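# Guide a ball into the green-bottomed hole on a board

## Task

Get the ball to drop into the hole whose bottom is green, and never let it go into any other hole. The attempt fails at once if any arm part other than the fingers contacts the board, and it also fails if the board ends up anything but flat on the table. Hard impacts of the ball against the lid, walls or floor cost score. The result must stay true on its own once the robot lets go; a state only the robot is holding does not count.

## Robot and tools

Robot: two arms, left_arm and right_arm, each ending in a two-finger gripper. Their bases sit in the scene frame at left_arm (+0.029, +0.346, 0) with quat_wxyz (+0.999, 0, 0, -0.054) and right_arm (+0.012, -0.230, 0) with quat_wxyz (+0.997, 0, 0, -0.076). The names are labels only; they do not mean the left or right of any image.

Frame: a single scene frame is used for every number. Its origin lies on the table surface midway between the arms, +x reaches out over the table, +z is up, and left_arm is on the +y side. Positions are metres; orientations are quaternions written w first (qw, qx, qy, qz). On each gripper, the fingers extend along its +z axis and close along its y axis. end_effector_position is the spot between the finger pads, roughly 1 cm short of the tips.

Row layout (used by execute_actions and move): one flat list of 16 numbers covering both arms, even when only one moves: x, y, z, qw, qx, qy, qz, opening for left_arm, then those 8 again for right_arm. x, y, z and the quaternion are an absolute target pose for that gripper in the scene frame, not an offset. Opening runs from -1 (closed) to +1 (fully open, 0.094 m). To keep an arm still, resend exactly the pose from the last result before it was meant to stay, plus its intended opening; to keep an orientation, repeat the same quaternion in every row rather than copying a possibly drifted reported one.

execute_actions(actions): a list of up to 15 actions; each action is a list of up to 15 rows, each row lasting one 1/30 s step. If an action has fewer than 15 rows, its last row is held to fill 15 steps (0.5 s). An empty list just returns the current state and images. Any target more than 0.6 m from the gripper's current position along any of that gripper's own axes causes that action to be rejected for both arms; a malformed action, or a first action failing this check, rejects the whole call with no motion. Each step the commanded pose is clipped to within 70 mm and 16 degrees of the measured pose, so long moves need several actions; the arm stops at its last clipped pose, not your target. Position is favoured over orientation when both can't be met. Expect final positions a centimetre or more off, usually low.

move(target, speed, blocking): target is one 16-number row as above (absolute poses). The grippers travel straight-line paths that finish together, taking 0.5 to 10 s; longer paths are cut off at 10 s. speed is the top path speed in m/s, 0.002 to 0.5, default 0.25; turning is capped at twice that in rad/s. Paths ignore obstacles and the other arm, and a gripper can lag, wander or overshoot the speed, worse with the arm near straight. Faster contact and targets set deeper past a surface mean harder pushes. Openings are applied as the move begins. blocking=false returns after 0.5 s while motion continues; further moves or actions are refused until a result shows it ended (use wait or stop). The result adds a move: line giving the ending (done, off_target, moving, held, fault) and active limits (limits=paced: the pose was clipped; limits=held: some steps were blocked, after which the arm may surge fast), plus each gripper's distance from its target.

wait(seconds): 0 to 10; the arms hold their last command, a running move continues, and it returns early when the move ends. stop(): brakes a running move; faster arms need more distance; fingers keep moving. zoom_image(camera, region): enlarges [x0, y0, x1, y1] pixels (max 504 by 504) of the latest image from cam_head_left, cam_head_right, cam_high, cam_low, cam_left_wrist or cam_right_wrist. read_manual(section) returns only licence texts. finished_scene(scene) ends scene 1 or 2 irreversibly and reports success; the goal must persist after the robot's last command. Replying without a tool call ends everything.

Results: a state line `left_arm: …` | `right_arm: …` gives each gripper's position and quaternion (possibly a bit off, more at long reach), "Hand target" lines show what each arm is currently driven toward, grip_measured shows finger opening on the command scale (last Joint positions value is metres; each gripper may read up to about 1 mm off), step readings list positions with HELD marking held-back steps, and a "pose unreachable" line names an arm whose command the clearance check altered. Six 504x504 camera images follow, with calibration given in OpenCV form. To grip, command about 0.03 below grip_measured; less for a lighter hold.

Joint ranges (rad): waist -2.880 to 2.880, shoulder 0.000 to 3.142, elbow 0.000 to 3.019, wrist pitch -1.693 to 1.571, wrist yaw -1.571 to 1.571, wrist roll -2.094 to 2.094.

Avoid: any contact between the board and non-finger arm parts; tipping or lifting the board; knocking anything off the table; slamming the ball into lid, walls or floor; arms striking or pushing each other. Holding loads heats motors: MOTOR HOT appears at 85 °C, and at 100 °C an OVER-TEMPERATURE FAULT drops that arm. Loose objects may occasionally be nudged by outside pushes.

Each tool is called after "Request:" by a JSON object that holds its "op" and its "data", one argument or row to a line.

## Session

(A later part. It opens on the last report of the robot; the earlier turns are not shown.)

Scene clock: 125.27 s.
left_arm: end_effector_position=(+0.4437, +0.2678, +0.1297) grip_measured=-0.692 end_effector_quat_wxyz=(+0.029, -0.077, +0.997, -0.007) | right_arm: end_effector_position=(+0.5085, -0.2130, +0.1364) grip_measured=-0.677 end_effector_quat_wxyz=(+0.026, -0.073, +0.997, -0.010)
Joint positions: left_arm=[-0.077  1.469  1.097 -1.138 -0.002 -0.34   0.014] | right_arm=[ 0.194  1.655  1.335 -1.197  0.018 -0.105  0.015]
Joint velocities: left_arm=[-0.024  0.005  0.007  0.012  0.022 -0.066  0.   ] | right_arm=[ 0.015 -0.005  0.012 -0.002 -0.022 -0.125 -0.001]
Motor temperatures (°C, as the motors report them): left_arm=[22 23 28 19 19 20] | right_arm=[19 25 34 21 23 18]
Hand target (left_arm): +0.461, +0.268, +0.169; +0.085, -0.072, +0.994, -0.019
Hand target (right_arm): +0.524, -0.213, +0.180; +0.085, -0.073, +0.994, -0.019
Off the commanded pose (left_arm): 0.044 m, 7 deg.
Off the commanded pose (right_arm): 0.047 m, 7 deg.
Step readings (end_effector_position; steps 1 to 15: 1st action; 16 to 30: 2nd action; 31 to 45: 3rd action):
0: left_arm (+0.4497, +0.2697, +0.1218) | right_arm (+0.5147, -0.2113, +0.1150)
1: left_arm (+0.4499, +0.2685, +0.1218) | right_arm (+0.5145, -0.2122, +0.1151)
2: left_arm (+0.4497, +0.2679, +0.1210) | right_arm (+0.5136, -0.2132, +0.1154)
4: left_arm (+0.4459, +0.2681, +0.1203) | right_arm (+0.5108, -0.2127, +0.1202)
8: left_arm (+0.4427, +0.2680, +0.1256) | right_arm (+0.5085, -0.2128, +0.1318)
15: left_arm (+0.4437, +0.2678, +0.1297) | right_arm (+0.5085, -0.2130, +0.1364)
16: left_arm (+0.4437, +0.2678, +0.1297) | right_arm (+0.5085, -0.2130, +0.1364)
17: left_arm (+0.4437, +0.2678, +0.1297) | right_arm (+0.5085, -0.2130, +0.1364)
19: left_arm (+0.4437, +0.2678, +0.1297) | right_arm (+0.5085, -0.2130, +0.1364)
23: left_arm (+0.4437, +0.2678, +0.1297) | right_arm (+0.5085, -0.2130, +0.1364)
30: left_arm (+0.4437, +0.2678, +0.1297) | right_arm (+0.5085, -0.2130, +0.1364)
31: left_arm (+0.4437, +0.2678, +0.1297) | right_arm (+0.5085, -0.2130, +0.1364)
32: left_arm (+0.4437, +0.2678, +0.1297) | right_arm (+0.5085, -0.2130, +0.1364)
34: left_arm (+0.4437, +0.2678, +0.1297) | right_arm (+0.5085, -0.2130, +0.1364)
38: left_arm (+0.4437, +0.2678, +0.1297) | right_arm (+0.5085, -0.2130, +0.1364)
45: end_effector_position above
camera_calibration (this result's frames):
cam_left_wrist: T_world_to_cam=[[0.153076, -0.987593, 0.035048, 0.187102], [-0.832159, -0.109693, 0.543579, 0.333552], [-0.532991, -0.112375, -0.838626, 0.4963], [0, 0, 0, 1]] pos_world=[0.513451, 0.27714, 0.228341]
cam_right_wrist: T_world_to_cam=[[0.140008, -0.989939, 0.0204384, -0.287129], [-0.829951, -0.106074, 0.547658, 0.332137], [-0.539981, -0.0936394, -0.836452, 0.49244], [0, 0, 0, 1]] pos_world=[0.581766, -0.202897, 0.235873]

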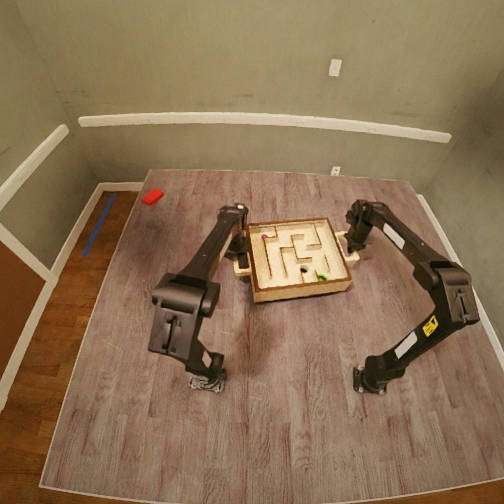

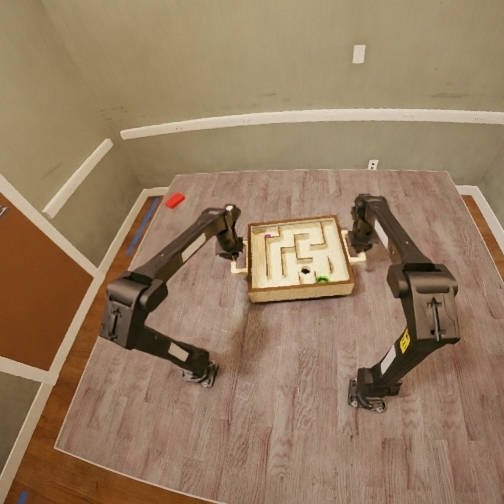

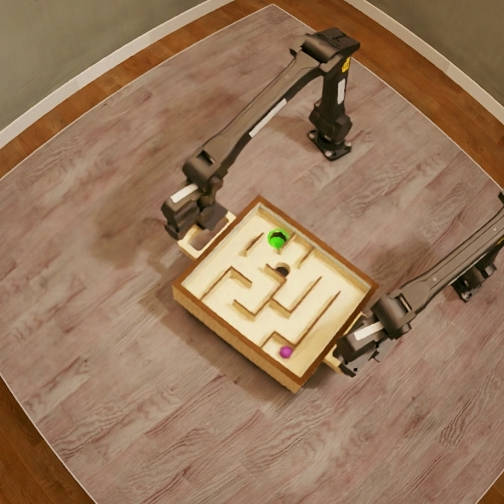

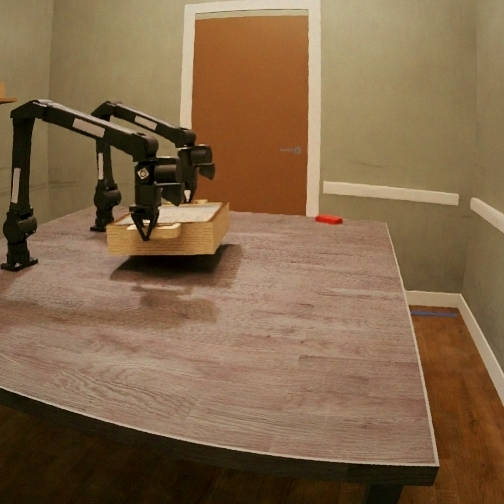

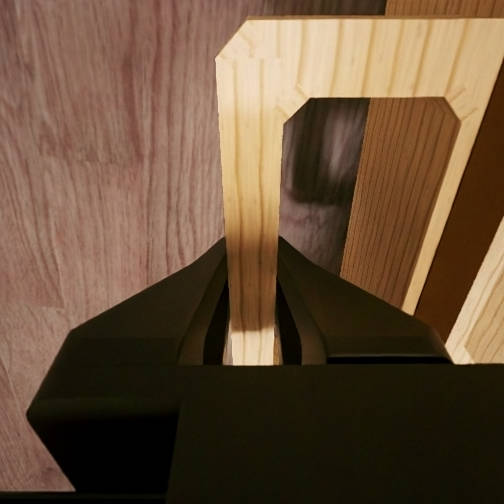

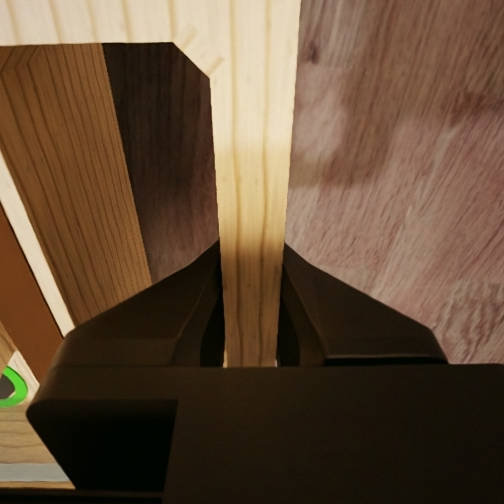

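Ball is rolling.

Request:
{"op": "wait", "data": {
  "seconds": 1
}}

Request:
{"op": "zoom_image", "data": {
  "camera": "cam_high",
  "region": [150,190,390,410]
}}

Scene clock: 128.00 s.
left_arm: end_effector_position=(+0.4437, +0.2678, +0.1297) grip_measured=-0.692 end_effector_quat_wxyz=(+0.029, -0.077, +0.997, -0.007) | right_arm: end_effector_position=(+0.5085, -0.2130, +0.1364) grip_measured=-0.677 end_effector_quat_wxyz=(+0.026, -0.073, +0.997, -0.010)
Joint positions: left_arm=[-0.077  1.469  1.097 -1.138 -0.002 -0.34   0.014] | right_arm=[ 0.194  1.655  1.335 -1.197  0.018 -0.105  0.015]
Joint velocities: left_arm=[-0.005  0.005  0.012 -0.022  0.022 -0.051 -0.   ] | right_arm=[-0.005  0.005 -0.017 -0.002 -0.037  0.037  0.001]
Motor temperatures (°C, as the motors report them): left_arm=[22 23 28 19 18 20] | right_arm=[19 25 34 21 23 18]
Hand target (left_arm): +0.461, +0.268, +0.169; +0.085, -0.072, +0.994, -0.019
Hand target (right_arm): +0.524, -0.213, +0.180; +0.085, -0.073, +0.994, -0.019
Off the commanded pose (left_arm): 0.044 m, 7 deg.
Off the commanded pose (right_arm): 0.047 m, 7 deg.
wait: 1.00 s; at rest from the start
camera_calibration (this result's frames):
cam_left_wrist: T_world_to_cam=[[0.153076, -0.987593, 0.035048, 0.187102], [-0.832159, -0.109693, 0.543579, 0.333552], [-0.532991, -0.112375, -0.838626, 0.4963], [0, 0, 0, 1]] pos_world=[0.513451, 0.27714, 0.228341]
cam_right_wrist: T_world_to_cam=[[0.140008, -0.989939, 0.0204384, -0.287129], [-0.829951, -0.106074, 0.547658, 0.332137], [-0.539981, -0.0936394, -0.836452, 0.49244], [0, 0, 0, 1]] pos_world=[0.581766, -0.202897, 0.235873]

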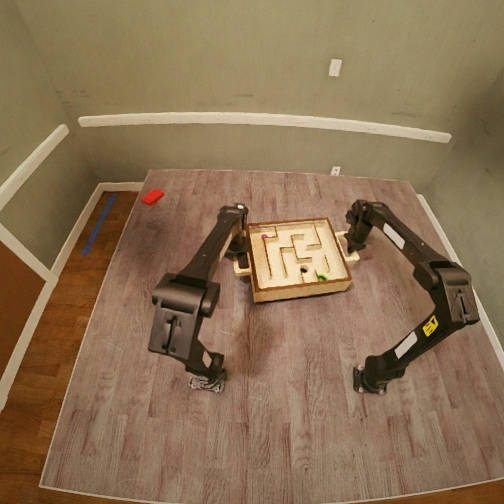

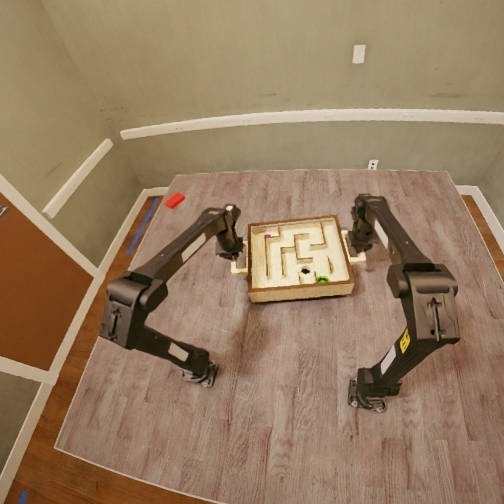

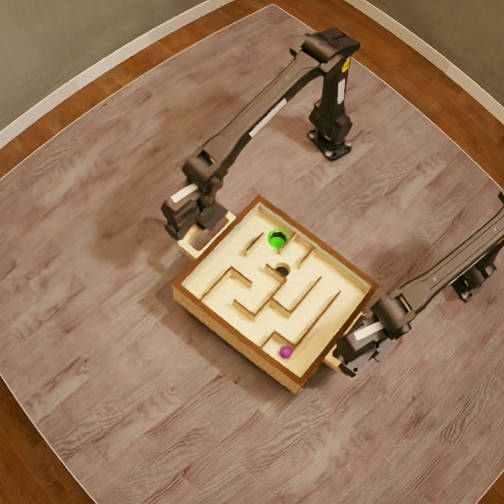

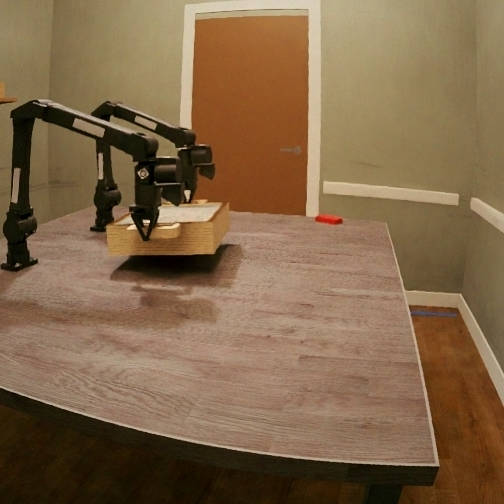

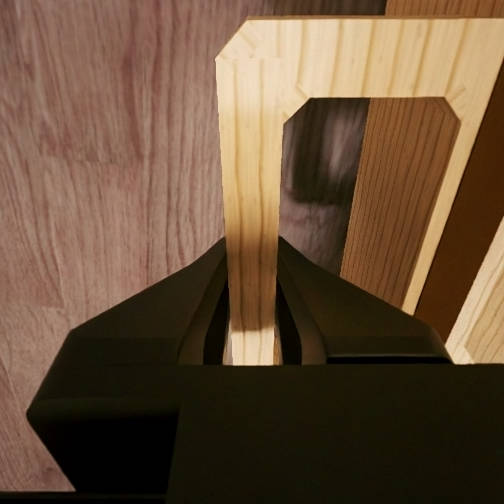

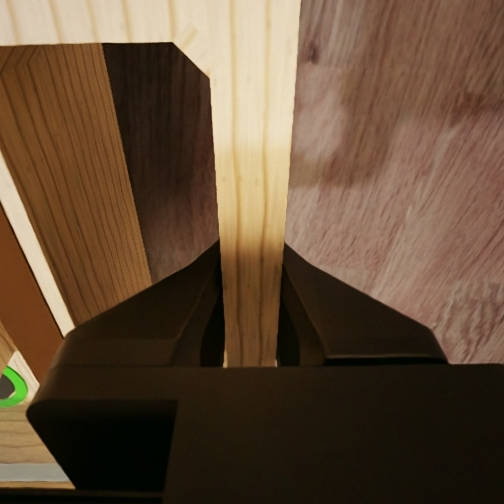

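Region (150, 190, 390, 410) of cam_high's 504x504 image, scaled by 2.100, with more detail than that image has; it fills the top 462 rows of this view, and the rest is white.

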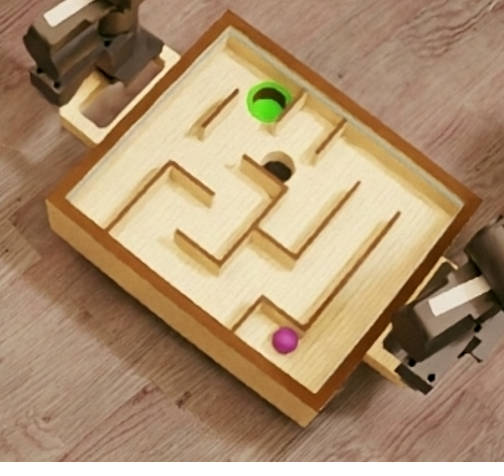

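Stopped; more +v.

Request:
{"op": "move", "data": {
  "target": [0.46,0.268,0.163,0.085,-0.073,0.996,-0.03,-1,0.525,-0.213,0.192,0.085,-0.073,0.996,-0.03,-1],
  "speed": 0.03
}}

Request:
{"op": "zoom_image", "data": {
  "camera": "cam_high",
  "region": [150,190,390,410]
}}

Scene clock: 133.57 s.
left_arm: end_effector_position=(+0.4356, +0.2665, +0.1169) grip_measured=-0.692 end_effector_quat_wxyz=(+0.019, -0.075, +0.997, -0.013) | right_arm: end_effector_position=(+0.4969, -0.2149, +0.1291) grip_measured=-0.677 end_effector_quat_wxyz=(+0.015, -0.070, +0.997, -0.018)
Joint positions: left_arm=[-0.076  1.474  1.066 -1.12   0.016 -0.335  0.014] | right_arm=[ 0.198  1.646  1.304 -1.198  0.035 -0.095  0.015]
Joint velocities: left_arm=[ 0.005 -0.005 -0.007 -0.012 -0.095  0.037 -0.   ] | right_arm=[ 0.005  0.005  0.017 -0.007 -0.022  0.022 -0.   ]
Motor temperatures (°C, as the motors report them): left_arm=[22 23 28 19 18 20] | right_arm=[19 25 34 21 23 18]
Hand target (left_arm): +0.458, +0.268, +0.163; +0.085, -0.072, +0.993, -0.029
Hand target (right_arm): +0.519, -0.213, +0.192; +0.085, -0.073, +0.993, -0.029
Off the commanded pose (left_arm): 0.052 m, 8 deg.
Off the commanded pose (right_arm): 0.069 m, 8 deg.
move: off_target (left_arm, right_arm)
camera_calibration (this result's frames):
cam_left_wrist: T_world_to_cam=[[0.148094, -0.987918, 0.045671, 0.188452], [-0.821709, -0.097218, 0.561554, 0.323625], [-0.550329, -0.120691, -0.826179, 0.489333], [0, 0, 0, 1]] pos_world=[0.507312, 0.276695, 0.213937]
cam_right_wrist: T_world_to_cam=[[0.132741, -0.990533, 0.034987, -0.285698], [-0.818543, -0.0896512, 0.567406, 0.321644], [-0.558898, -0.103956, -0.822695, 0.485337], [0, 0, 0, 1]] pos_world=[0.572457, -0.203703, 0.226777]

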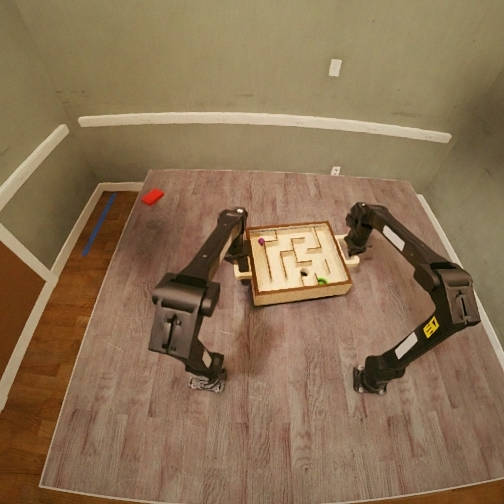

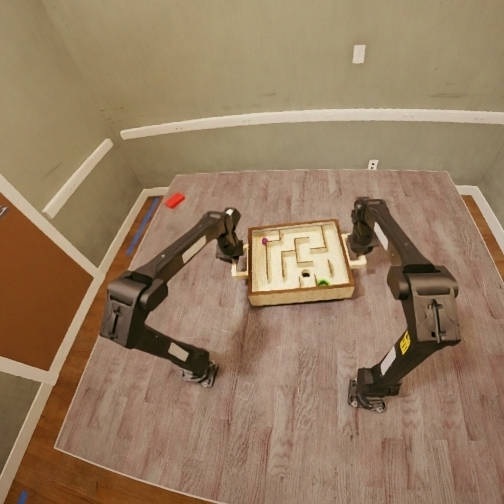

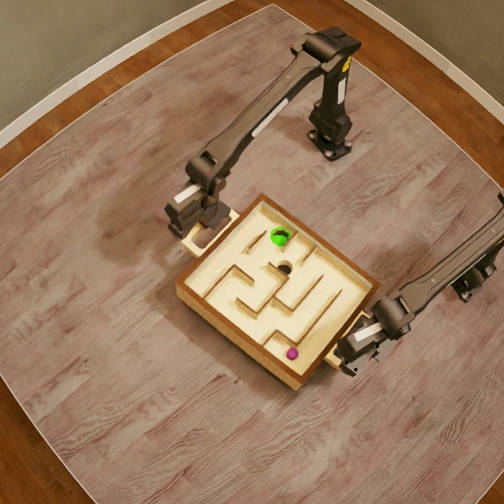

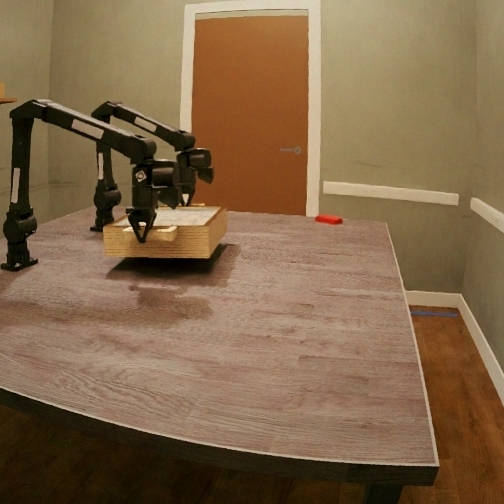

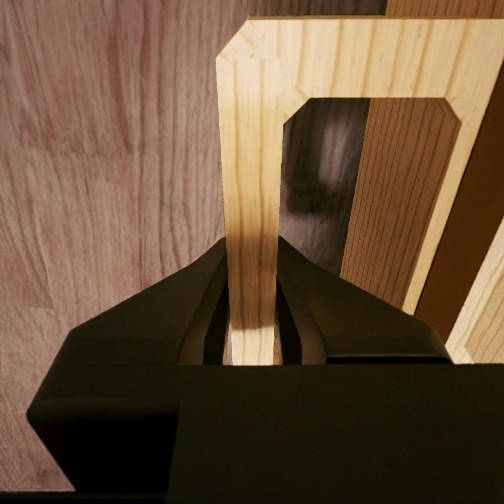

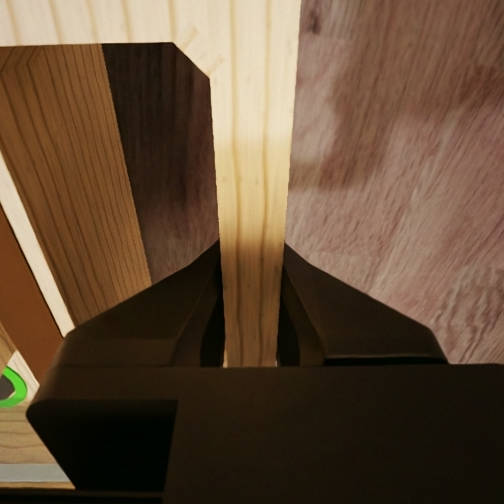

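Region (150, 190, 390, 410) of cam_high's 504x504 image, scaled by 2.100, with more detail than that image has; it fills the top 462 rows of this view, and the rest is white.

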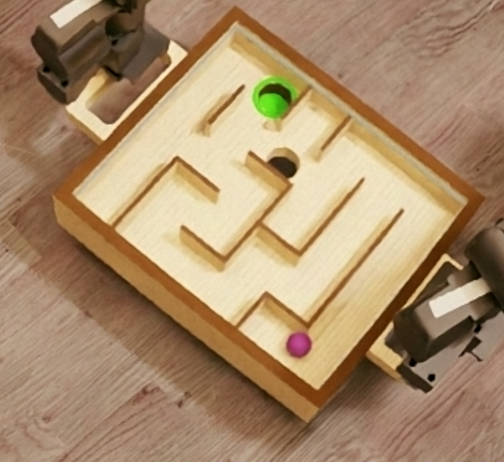

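Request:
{"op": "execute_actions", "data": {
  "actions": [
    [[0.455,0.268,0.172,0.10,-0.073,0.996,-0.03,-1,0.515,-0.213,0.19,0.10,-0.073,0.996,-0.03,-1]],
    [[0.455,0.268,0.172,0.10,-0.073,0.996,-0.03,-1,0.515,-0.213,0.195,0.10,-0.073,0.996,-0.03,-1]],
    [[0.455,0.268,0.172,0.10,-0.073,0.996,-0.03,-1,0.515,-0.213,0.195,0.10,-0.073,0.996,-0.03,-1]],
    [[0.455,0.268,0.172,0.10,-0.073,0.996,-0.03,-1,0.515,-0.213,0.195,0.10,-0.073,0.996,-0.03,-1]]
  ]
}}

Request:
{"op": "zoom_image", "data": {
  "camera": "cam_high",
  "region": [150,190,390,410]
}}

Scene clock: 139.90 s.
left_arm: end_effector_position=(+0.4351, +0.2672, +0.1311) grip_measured=-0.692 end_effector_quat_wxyz=(+0.041, -0.075, +0.996, -0.017) | right_arm: end_effector_position=(+0.4967, -0.2139, +0.1475) grip_measured=-0.677 end_effector_quat_wxyz=(+0.039, -0.070, +0.997, -0.019)
Joint positions: left_arm=[-0.076  1.43   1.058 -1.11   0.012 -0.335  0.014] | right_arm=[ 0.2    1.601  1.297 -1.187  0.037 -0.094  0.015]
Joint velocities: left_arm=[-0.015 -0.015 -0.002 -0.012  0.125  0.007 -0.001] | right_arm=[-0.005 -0.005 -0.012 -0.017 -0.095 -0.066  0.   ]
Motor temperatures (°C, as the motors report them): left_arm=[22 23 28 19 18 20] | right_arm=[19 25 34 21 23 18]
Hand target (left_arm): +0.454, +0.268, +0.171; +0.100, -0.072, +0.992, -0.029
Hand target (right_arm): +0.512, -0.213, +0.195; +0.099, -0.073, +0.992, -0.029
Off the commanded pose (left_arm): 0.045 m, 7 deg.
Off the commanded pose (right_arm): 0.051 m, 7 deg.
Step readings (end_effector_position; steps 1 to 15: 1st action; 16 to 30: 2nd action; 31 to 45: 3rd action; 46 to 60: 4th action):
0: left_arm (+0.4356, +0.2665, +0.1169) | right_arm (+0.4969, -0.2149, +0.1291)
1: left_arm (+0.4358, +0.2665, +0.1174) | right_arm (+0.4972, -0.2147, +0.1299)
2: left_arm (+0.4355, +0.2665, +0.1177) | right_arm (+0.4972, -0.2147, +0.1302)
4: left_arm (+0.4350, +0.2669, +0.1206) | right_arm (+0.4967, -0.2142, +0.1337)
8: left_arm (+0.4351, +0.2672, +0.1284) | right_arm (+0.4968, -0.2141, +0.1437)
15: left_arm (+0.4351, +0.2672, +0.1311) | right_arm (+0.4967, -0.2140, +0.1475)
16: left_arm (+0.4351, +0.2672, +0.1311) | right_arm (+0.4967, -0.2141, +0.1475)
17: left_arm (+0.4351, +0.2672, +0.1311) | right_arm (+0.4967, -0.2141, +0.1475)
19: left_arm (+0.4351, +0.2672, +0.1311) | right_arm (+0.4967, -0.2141, +0.1475)
23: left_arm (+0.4351, +0.2672, +0.1311) | right_arm (+0.4967, -0.2139, +0.1475)
30: left_arm (+0.4351, +0.2672, +0.1311) | right_arm (+0.4967, -0.2139, +0.1475)
31: left_arm (+0.4351, +0.2672, +0.1311) | right_arm (+0.4967, -0.2139, +0.1475)
32: left_arm (+0.4351, +0.2672, +0.1311) | right_arm (+0.4967, -0.2139, +0.1475)
34: left_arm (+0.4351, +0.2672, +0.1311) | right_arm (+0.4967, -0.2139, +0.1475)
38: left_arm (+0.4351, +0.2672, +0.1311) | right_arm (+0.4967, -0.2139, +0.1475)
45: left_arm (+0.4351, +0.2672, +0.1311) | right_arm (+0.4967, -0.2139, +0.1475)
46: left_arm (+0.4351, +0.2672, +0.1311) | right_arm (+0.4967, -0.2139, +0.1475)
47: left_arm (+0.4351, +0.2672, +0.1311) | right_arm (+0.4967, -0.2139, +0.1475)
49: left_arm (+0.4351, +0.2672, +0.1311) | right_arm (+0.4967, -0.2139, +0.1475)
53: left_arm (+0.4351, +0.2672, +0.1311) | right_arm (+0.4967, -0.2139, +0.1475)
60: end_effector_position above
camera_calibration (this result's frames):
cam_left_wrist: T_world_to_cam=[[0.146061, -0.987653, 0.0566295, 0.187994], [-0.8459, -0.0950058, 0.524811, 0.330084], [-0.512952, -0.124557, -0.849333, 0.488717], [0, 0, 0, 1]] pos_world=[0.502448, 0.277906, 0.231206]
cam_right_wrist: T_world_to_cam=[[0.133046, -0.990271, 0.0407704, -0.286248], [-0.845478, -0.0919348, 0.526037, 0.330056], [-0.517171, -0.104457, -0.849484, 0.483632], [0, 0, 0, 1]] pos_world=[0.567259, -0.2026, 0.248887]

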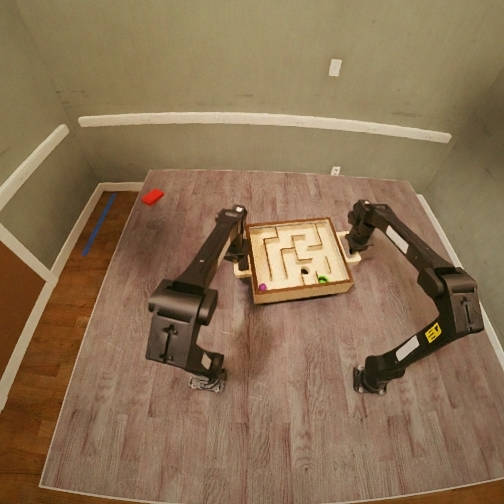

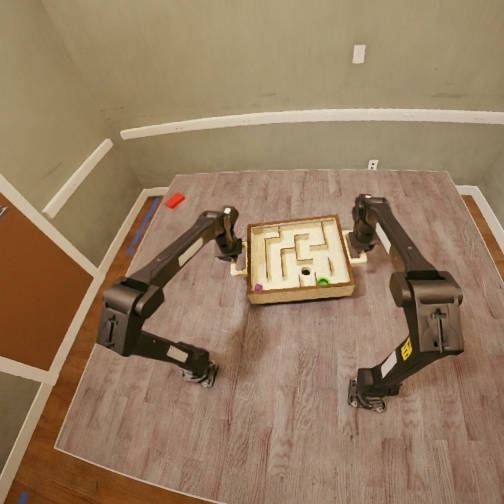

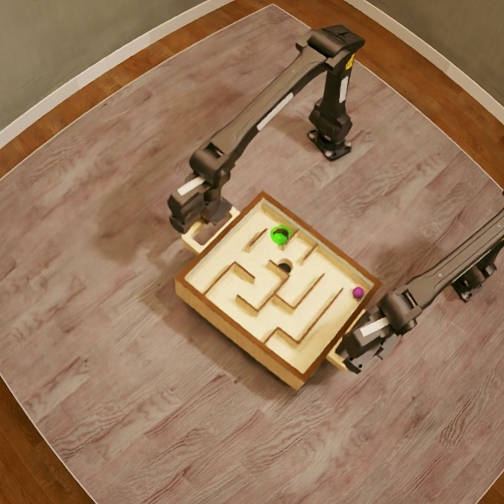

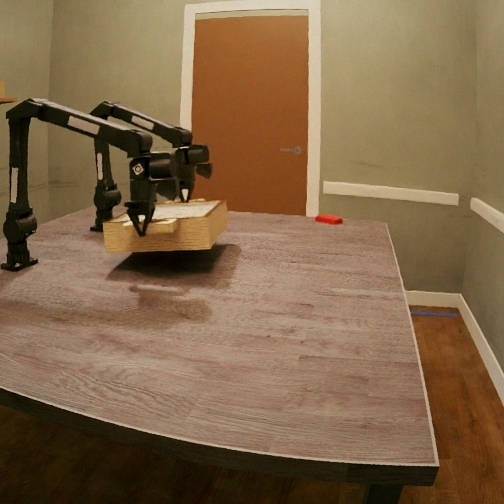

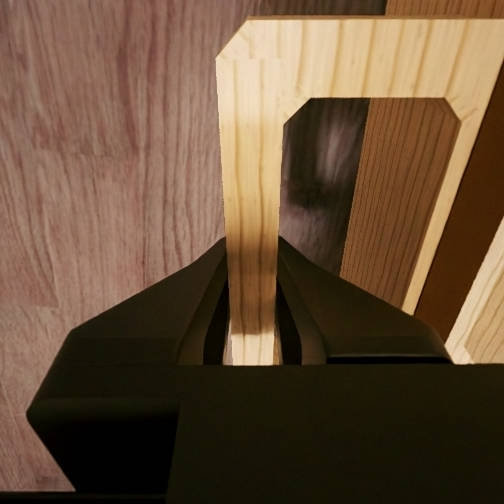

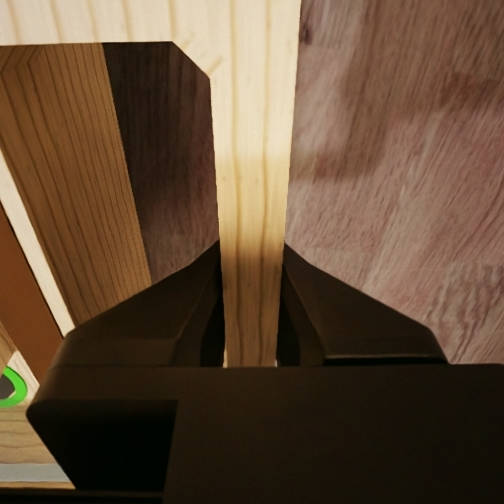

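Region (150, 190, 390, 410) of cam_high's 504x504 image, scaled by 2.100, with more detail than that image has; it fills the top 462 rows of this view, and the rest is white.

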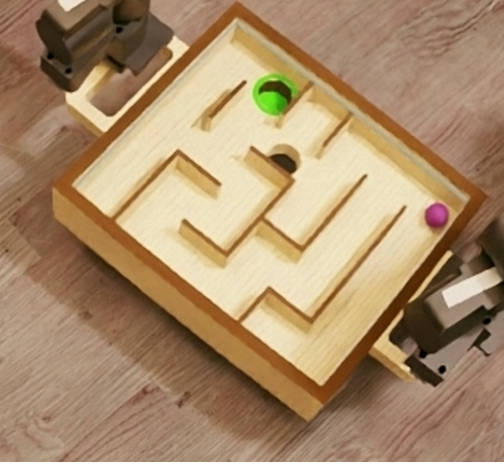

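Request:
{"op": "execute_actions", "data": {
  "actions": [
    [[0.455,0.268,0.19,0.10,-0.073,0.996,0.02,-1,0.515,-0.213,0.178,0.10,-0.073,0.996,0.02,-1]],
    [[0.455,0.268,0.178,0.10,-0.073,0.996,-0.012,-1,0.515,-0.213,0.19,0.10,-0.073,0.996,-0.012,-1]],
    [[0.455,0.268,0.178,0.10,-0.073,0.996,-0.012,-1,0.515,-0.213,0.19,0.10,-0.073,0.996,-0.012,-1]]
  ]
}}

Request:
{"op": "zoom_image", "data": {
  "camera": "cam_high",
  "region": [150,190,390,410]
}}

Scene clock: 153.67 s.
left_arm: end_effector_position=(+0.4295, +0.2674, +0.1401) grip_measured=-0.689 end_effector_quat_wxyz=(+0.043, -0.076, +0.996, +0.002) | right_arm: end_effector_position=(+0.4937, -0.2132, +0.1380) grip_measured=-0.678 end_effector_quat_wxyz=(+0.041, -0.072, +0.997, +0.000)
Joint positions: left_arm=[-0.095  1.412  1.064 -1.143 -0.027 -0.355  0.015] | right_arm=[ 0.188  1.6    1.27  -1.158 -0.003 -0.108  0.015]
Joint velocities: left_arm=[-0.005 -0.005 -0.002 -0.002  0.007 -0.066 -0.   ] | right_arm=[ 0.005 -0.015  0.022  0.017  0.007 -0.022 -0.   ]
Motor temperatures (°C, as the motors report them): left_arm=[22 23 28 19 18 20] | right_arm=[19 25 34 21 23 18]
Hand target (left_arm): +0.453, +0.268, +0.178; +0.100, -0.072, +0.992, -0.011
Hand target (right_arm): +0.511, -0.213, +0.190; +0.100, -0.073, +0.992, -0.011
Off the commanded pose (left_arm): 0.046 m, 7 deg.
Off the commanded pose (right_arm): 0.056 m, 7 deg.
Step readings (end_effector_position; steps 1 to 15: 1st action; 16 to 30: 2nd action; 31 to 45: 3rd action):
0: left_arm (+0.4351, +0.2672, +0.1311) | right_arm (+0.4967, -0.2139, +0.1475)
1: left_arm (+0.4347, +0.2707, +0.1310) | right_arm (+0.4966, -0.2105, +0.1470)
2: left_arm (+0.4333, +0.2738, +0.1316) | right_arm (+0.4973, -0.2073, +0.1459)
4: left_arm (+0.4315, +0.2737, +0.1360) | right_arm (+0.4962, -0.2071, +0.1413)
8: left_arm (+0.4285, +0.2714, +0.1402) | right_arm (+0.4929, -0.2093, +0.1377)
15: left_arm (+0.4283, +0.2712, +0.1402) | right_arm (+0.4936, -0.2095, +0.1378)
16: left_arm (+0.4282, +0.2689, +0.1400) | right_arm (+0.4936, -0.2116, +0.1377)
17: left_arm (+0.4287, +0.2668, +0.1400) | right_arm (+0.4937, -0.2136, +0.1376)
19: left_arm (+0.4293, +0.2665, +0.1401) | right_arm (+0.4937, -0.2140, +0.1380)
23: left_arm (+0.4295, +0.2669, +0.1401) | right_arm (+0.4937, -0.2134, +0.1380)
30: left_arm (+0.4295, +0.2674, +0.1401) | right_arm (+0.4937, -0.2132, +0.1380)
31: left_arm (+0.4295, +0.2674, +0.1401) | right_arm (+0.4937, -0.2132, +0.1380)
32: left_arm (+0.4295, +0.2674, +0.1401) | right_arm (+0.4937, -0.2132, +0.1380)
34: left_arm (+0.4295, +0.2674, +0.1401) | right_arm (+0.4937, -0.2132, +0.1380)
38: left_arm (+0.4295, +0.2674, +0.1401) | right_arm (+0.4937, -0.2132, +0.1380)
45: end_effector_position above
camera_calibration (this result's frames):
cam_left_wrist: T_world_to_cam=[[0.150382, -0.988446, 0.0189755, 0.192074], [-0.845572, -0.118653, 0.520508, 0.327489], [-0.512242, -0.0943204, -0.853646, 0.485721], [0, 0, 0, 1]] pos_world=[0.496838, 0.274526, 0.240528]
cam_right_wrist: T_world_to_cam=[[0.137332, -0.990522, 0.00229254, -0.281654], [-0.845054, -0.115956, 0.521957, 0.327828], [-0.516744, -0.0736189, -0.852969, 0.480855], [0, 0, 0, 1]] pos_world=[0.564191, -0.205571, 0.239689]

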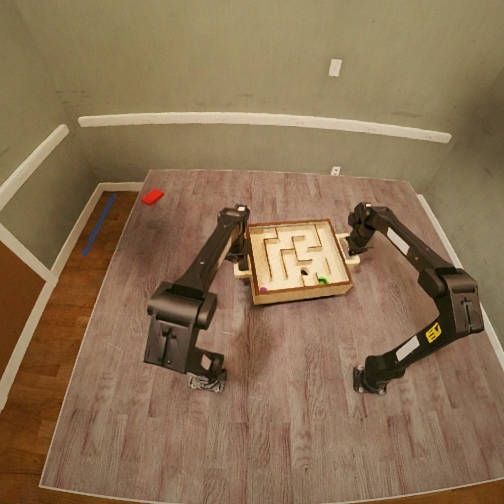

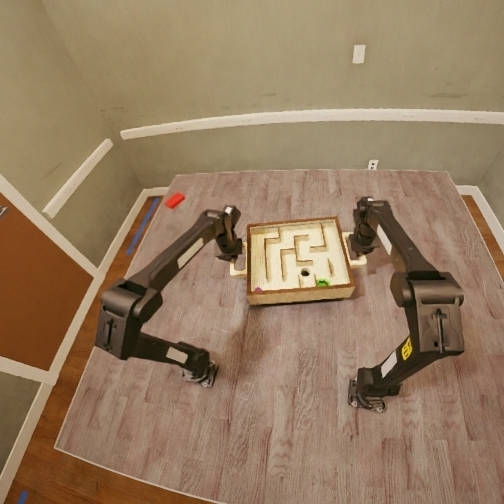

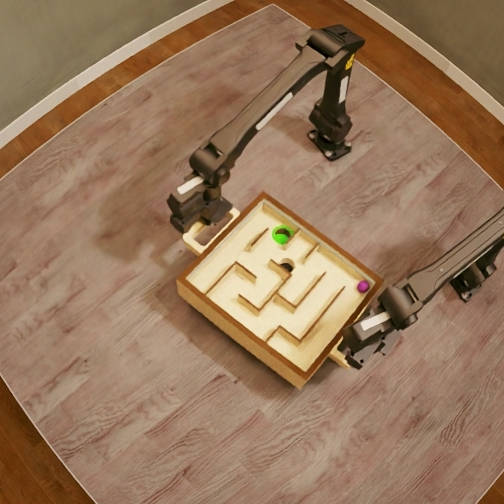

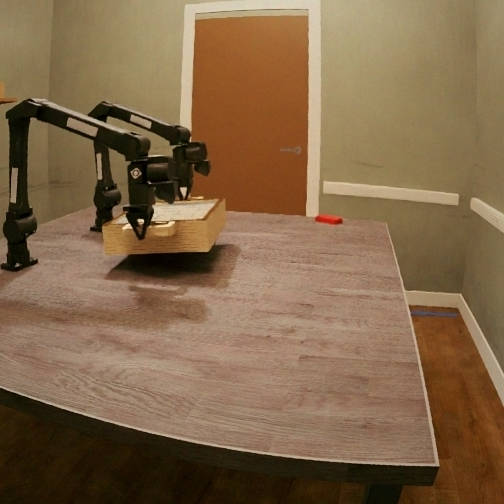

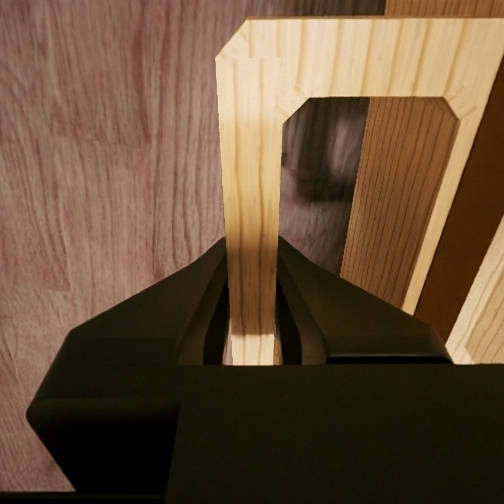

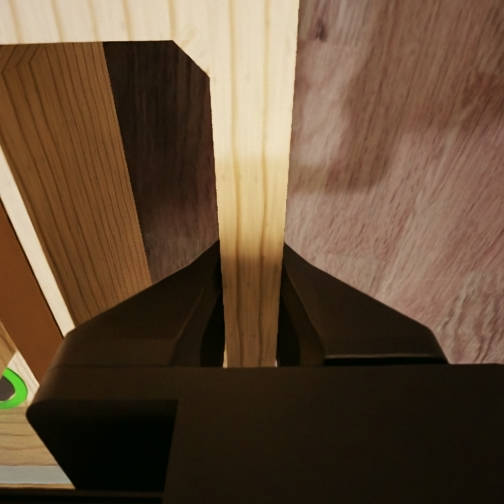

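Region (150, 190, 390, 410) of cam_high's 504x504 image, scaled by 2.100, with more detail than that image has; it fills the top 462 rows of this view, and the rest is white.

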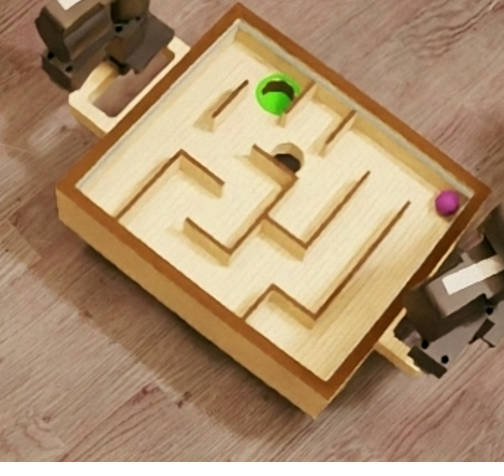

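Request:
{"op": "execute_actions", "data": {
  "actions": [
    [[0.452,0.268,0.198,0.10,-0.073,0.996,0.03,-1,0.515,-0.213,0.168,0.10,-0.073,0.996,0.03,-1]],
    [[0.452,0.268,0.17,0.10,-0.073,0.996,-0.02,-1,0.515,-0.213,0.193,0.10,-0.073,0.996,-0.02,-1]],
    [[0.452,0.268,0.17,0.10,-0.073,0.996,-0.02,-1,0.515,-0.213,0.193,0.10,-0.073,0.996,-0.02,-1]]
  ]
}}

Request:
{"op": "zoom_image", "data": {
  "camera": "cam_high",
  "region": [150,190,390,410]
}}

Scene clock: 160.03 s.
left_arm: end_effector_position=(+0.4277, +0.2680, +0.1351) grip_measured=-0.689 end_effector_quat_wxyz=(+0.044, -0.074, +0.996, -0.004) | right_arm: end_effector_position=(+0.4885, -0.2130, +0.1372) grip_measured=-0.676 end_effector_quat_wxyz=(+0.039, -0.069, +0.997, -0.007)
Joint positions: left_arm=[-0.089  1.408  1.046 -1.123 -0.015 -0.345  0.015] | right_arm=[ 0.194  1.59   1.255 -1.157  0.013 -0.096  0.015]
Joint velocities: left_arm=[ 0.005 -0.005  0.017 -0.012 -0.007 -0.022  0.   ] | right_arm=[ 0.005 -0.005  0.002  0.007 -0.066 -0.022 -0.   ]
Motor temperatures (°C, as the motors report them): left_arm=[22 23 28 19 18 20] | right_arm=[19 25 34 21 23 18]
Hand target (left_arm): +0.451, +0.268, +0.170; +0.100, -0.072, +0.992, -0.019
Hand target (right_arm): +0.510, -0.213, +0.193; +0.100, -0.073, +0.992, -0.019
Off the commanded pose (left_arm): 0.043 m, 7 deg.
Off the commanded pose (right_arm): 0.062 m, 7 deg.
Step readings (end_effector_position; steps 1 to 15: 1st action; 16 to 30: 2nd action; 31 to 45: 3rd action):
0: left_arm (+0.4295, +0.2674, +0.1401) | right_arm (+0.4937, -0.2132, +0.1380)
1: left_arm (+0.4290, +0.2703, +0.1401) | right_arm (+0.4941, -0.2102, +0.1381)
2: left_arm (+0.4275, +0.2729, +0.1404) | right_arm (+0.4948, -0.2074, +0.1377)
4: left_arm (+0.4269, +0.2732, +0.1441) | right_arm (+0.4944, -0.2067, +0.1349)
8: left_arm (+0.4267, +0.2720, +0.1471) | right_arm (+0.4928, -0.2078, +0.1331)
15: left_arm (+0.4267, +0.2716, +0.1471) | right_arm (+0.4932, -0.2081, +0.1331)
16: left_arm (+0.4273, +0.2682, +0.1465) | right_arm (+0.4928, -0.2117, +0.1328)
17: left_arm (+0.4292, +0.2654, +0.1454) | right_arm (+0.4917, -0.2148, +0.1328)
19: left_arm (+0.4293, +0.2657, +0.1394) | right_arm (+0.4905, -0.2152, +0.1356)
23: left_arm (+0.4271, +0.2677, +0.1351) | right_arm (+0.4886, -0.2133, +0.1372)
30: left_arm (+0.4277, +0.2680, +0.1351) | right_arm (+0.4885, -0.2130, +0.1372)
31: left_arm (+0.4277, +0.2680, +0.1351) | right_arm (+0.4885, -0.2130, +0.1372)
32: left_arm (+0.4277, +0.2680, +0.1351) | right_arm (+0.4885, -0.2130, +0.1372)
34: left_arm (+0.4277, +0.2680, +0.1351) | right_arm (+0.4885, -0.2130, +0.1372)
38: left_arm (+0.4277, +0.2680, +0.1351) | right_arm (+0.4885, -0.2130, +0.1372)
45: end_effector_position above
camera_calibration (this result's frames):
cam_left_wrist: T_world_to_cam=[[0.145184, -0.988903, 0.0315097, 0.193709], [-0.847792, -0.107923, 0.519231, 0.32681], [-0.510069, -0.102098, -0.854053, 0.481798], [0, 0, 0, 1]] pos_world=[0.494694, 0.27602, 0.235687]
cam_right_wrist: T_world_to_cam=[[0.13086, -0.991262, 0.016582, -0.27968], [-0.8445, -0.102693, 0.525618, 0.325946], [-0.519323, -0.082786, -0.850559, 0.476528], [0, 0, 0, 1]] pos_world=[0.559332, -0.204314, 0.23863]

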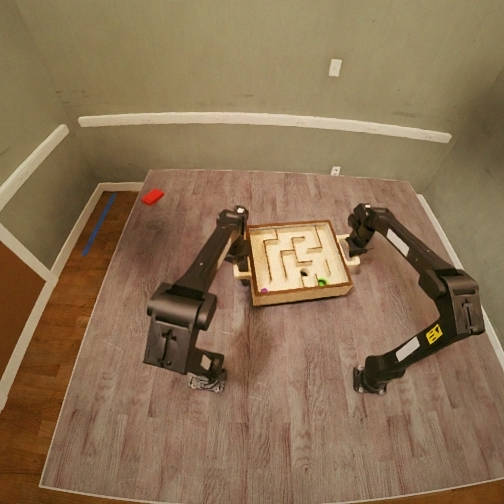

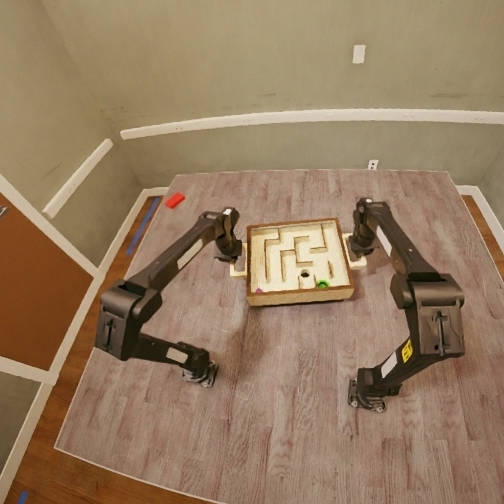

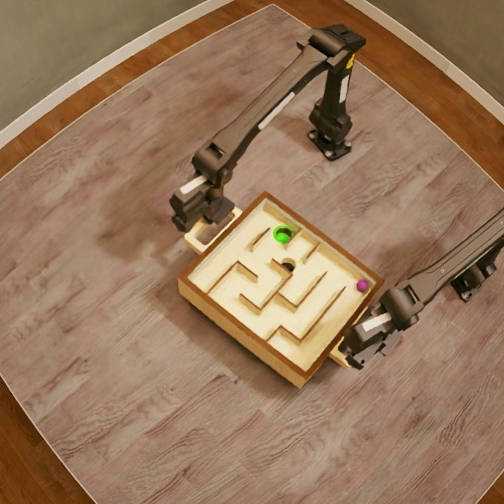

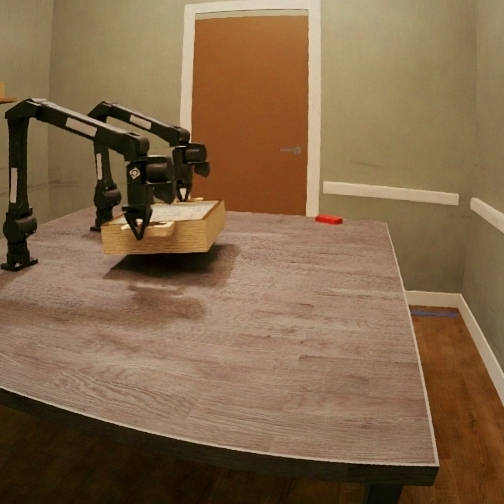

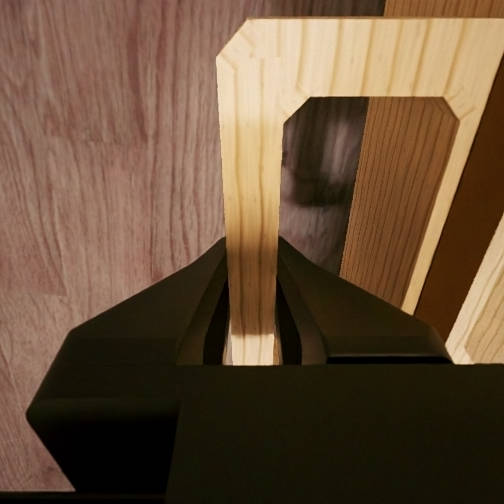

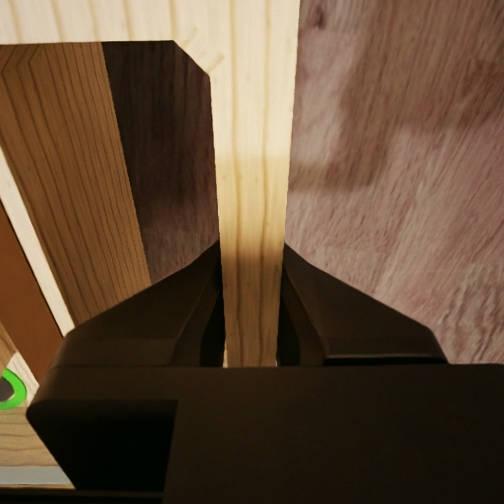

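Region (150, 190, 390, 410) of cam_high's 504x504 image, scaled by 2.100, with more detail than that image has; it fills the top 462 rows of this view, and the rest is white.

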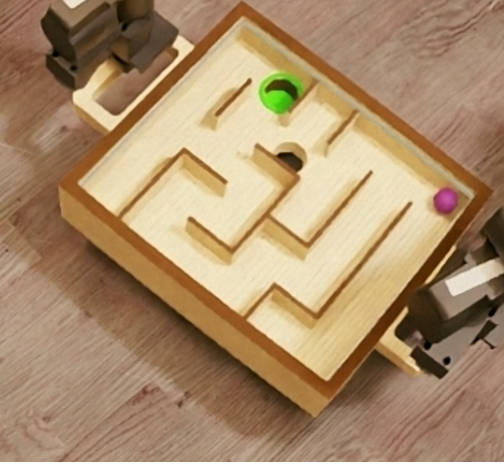

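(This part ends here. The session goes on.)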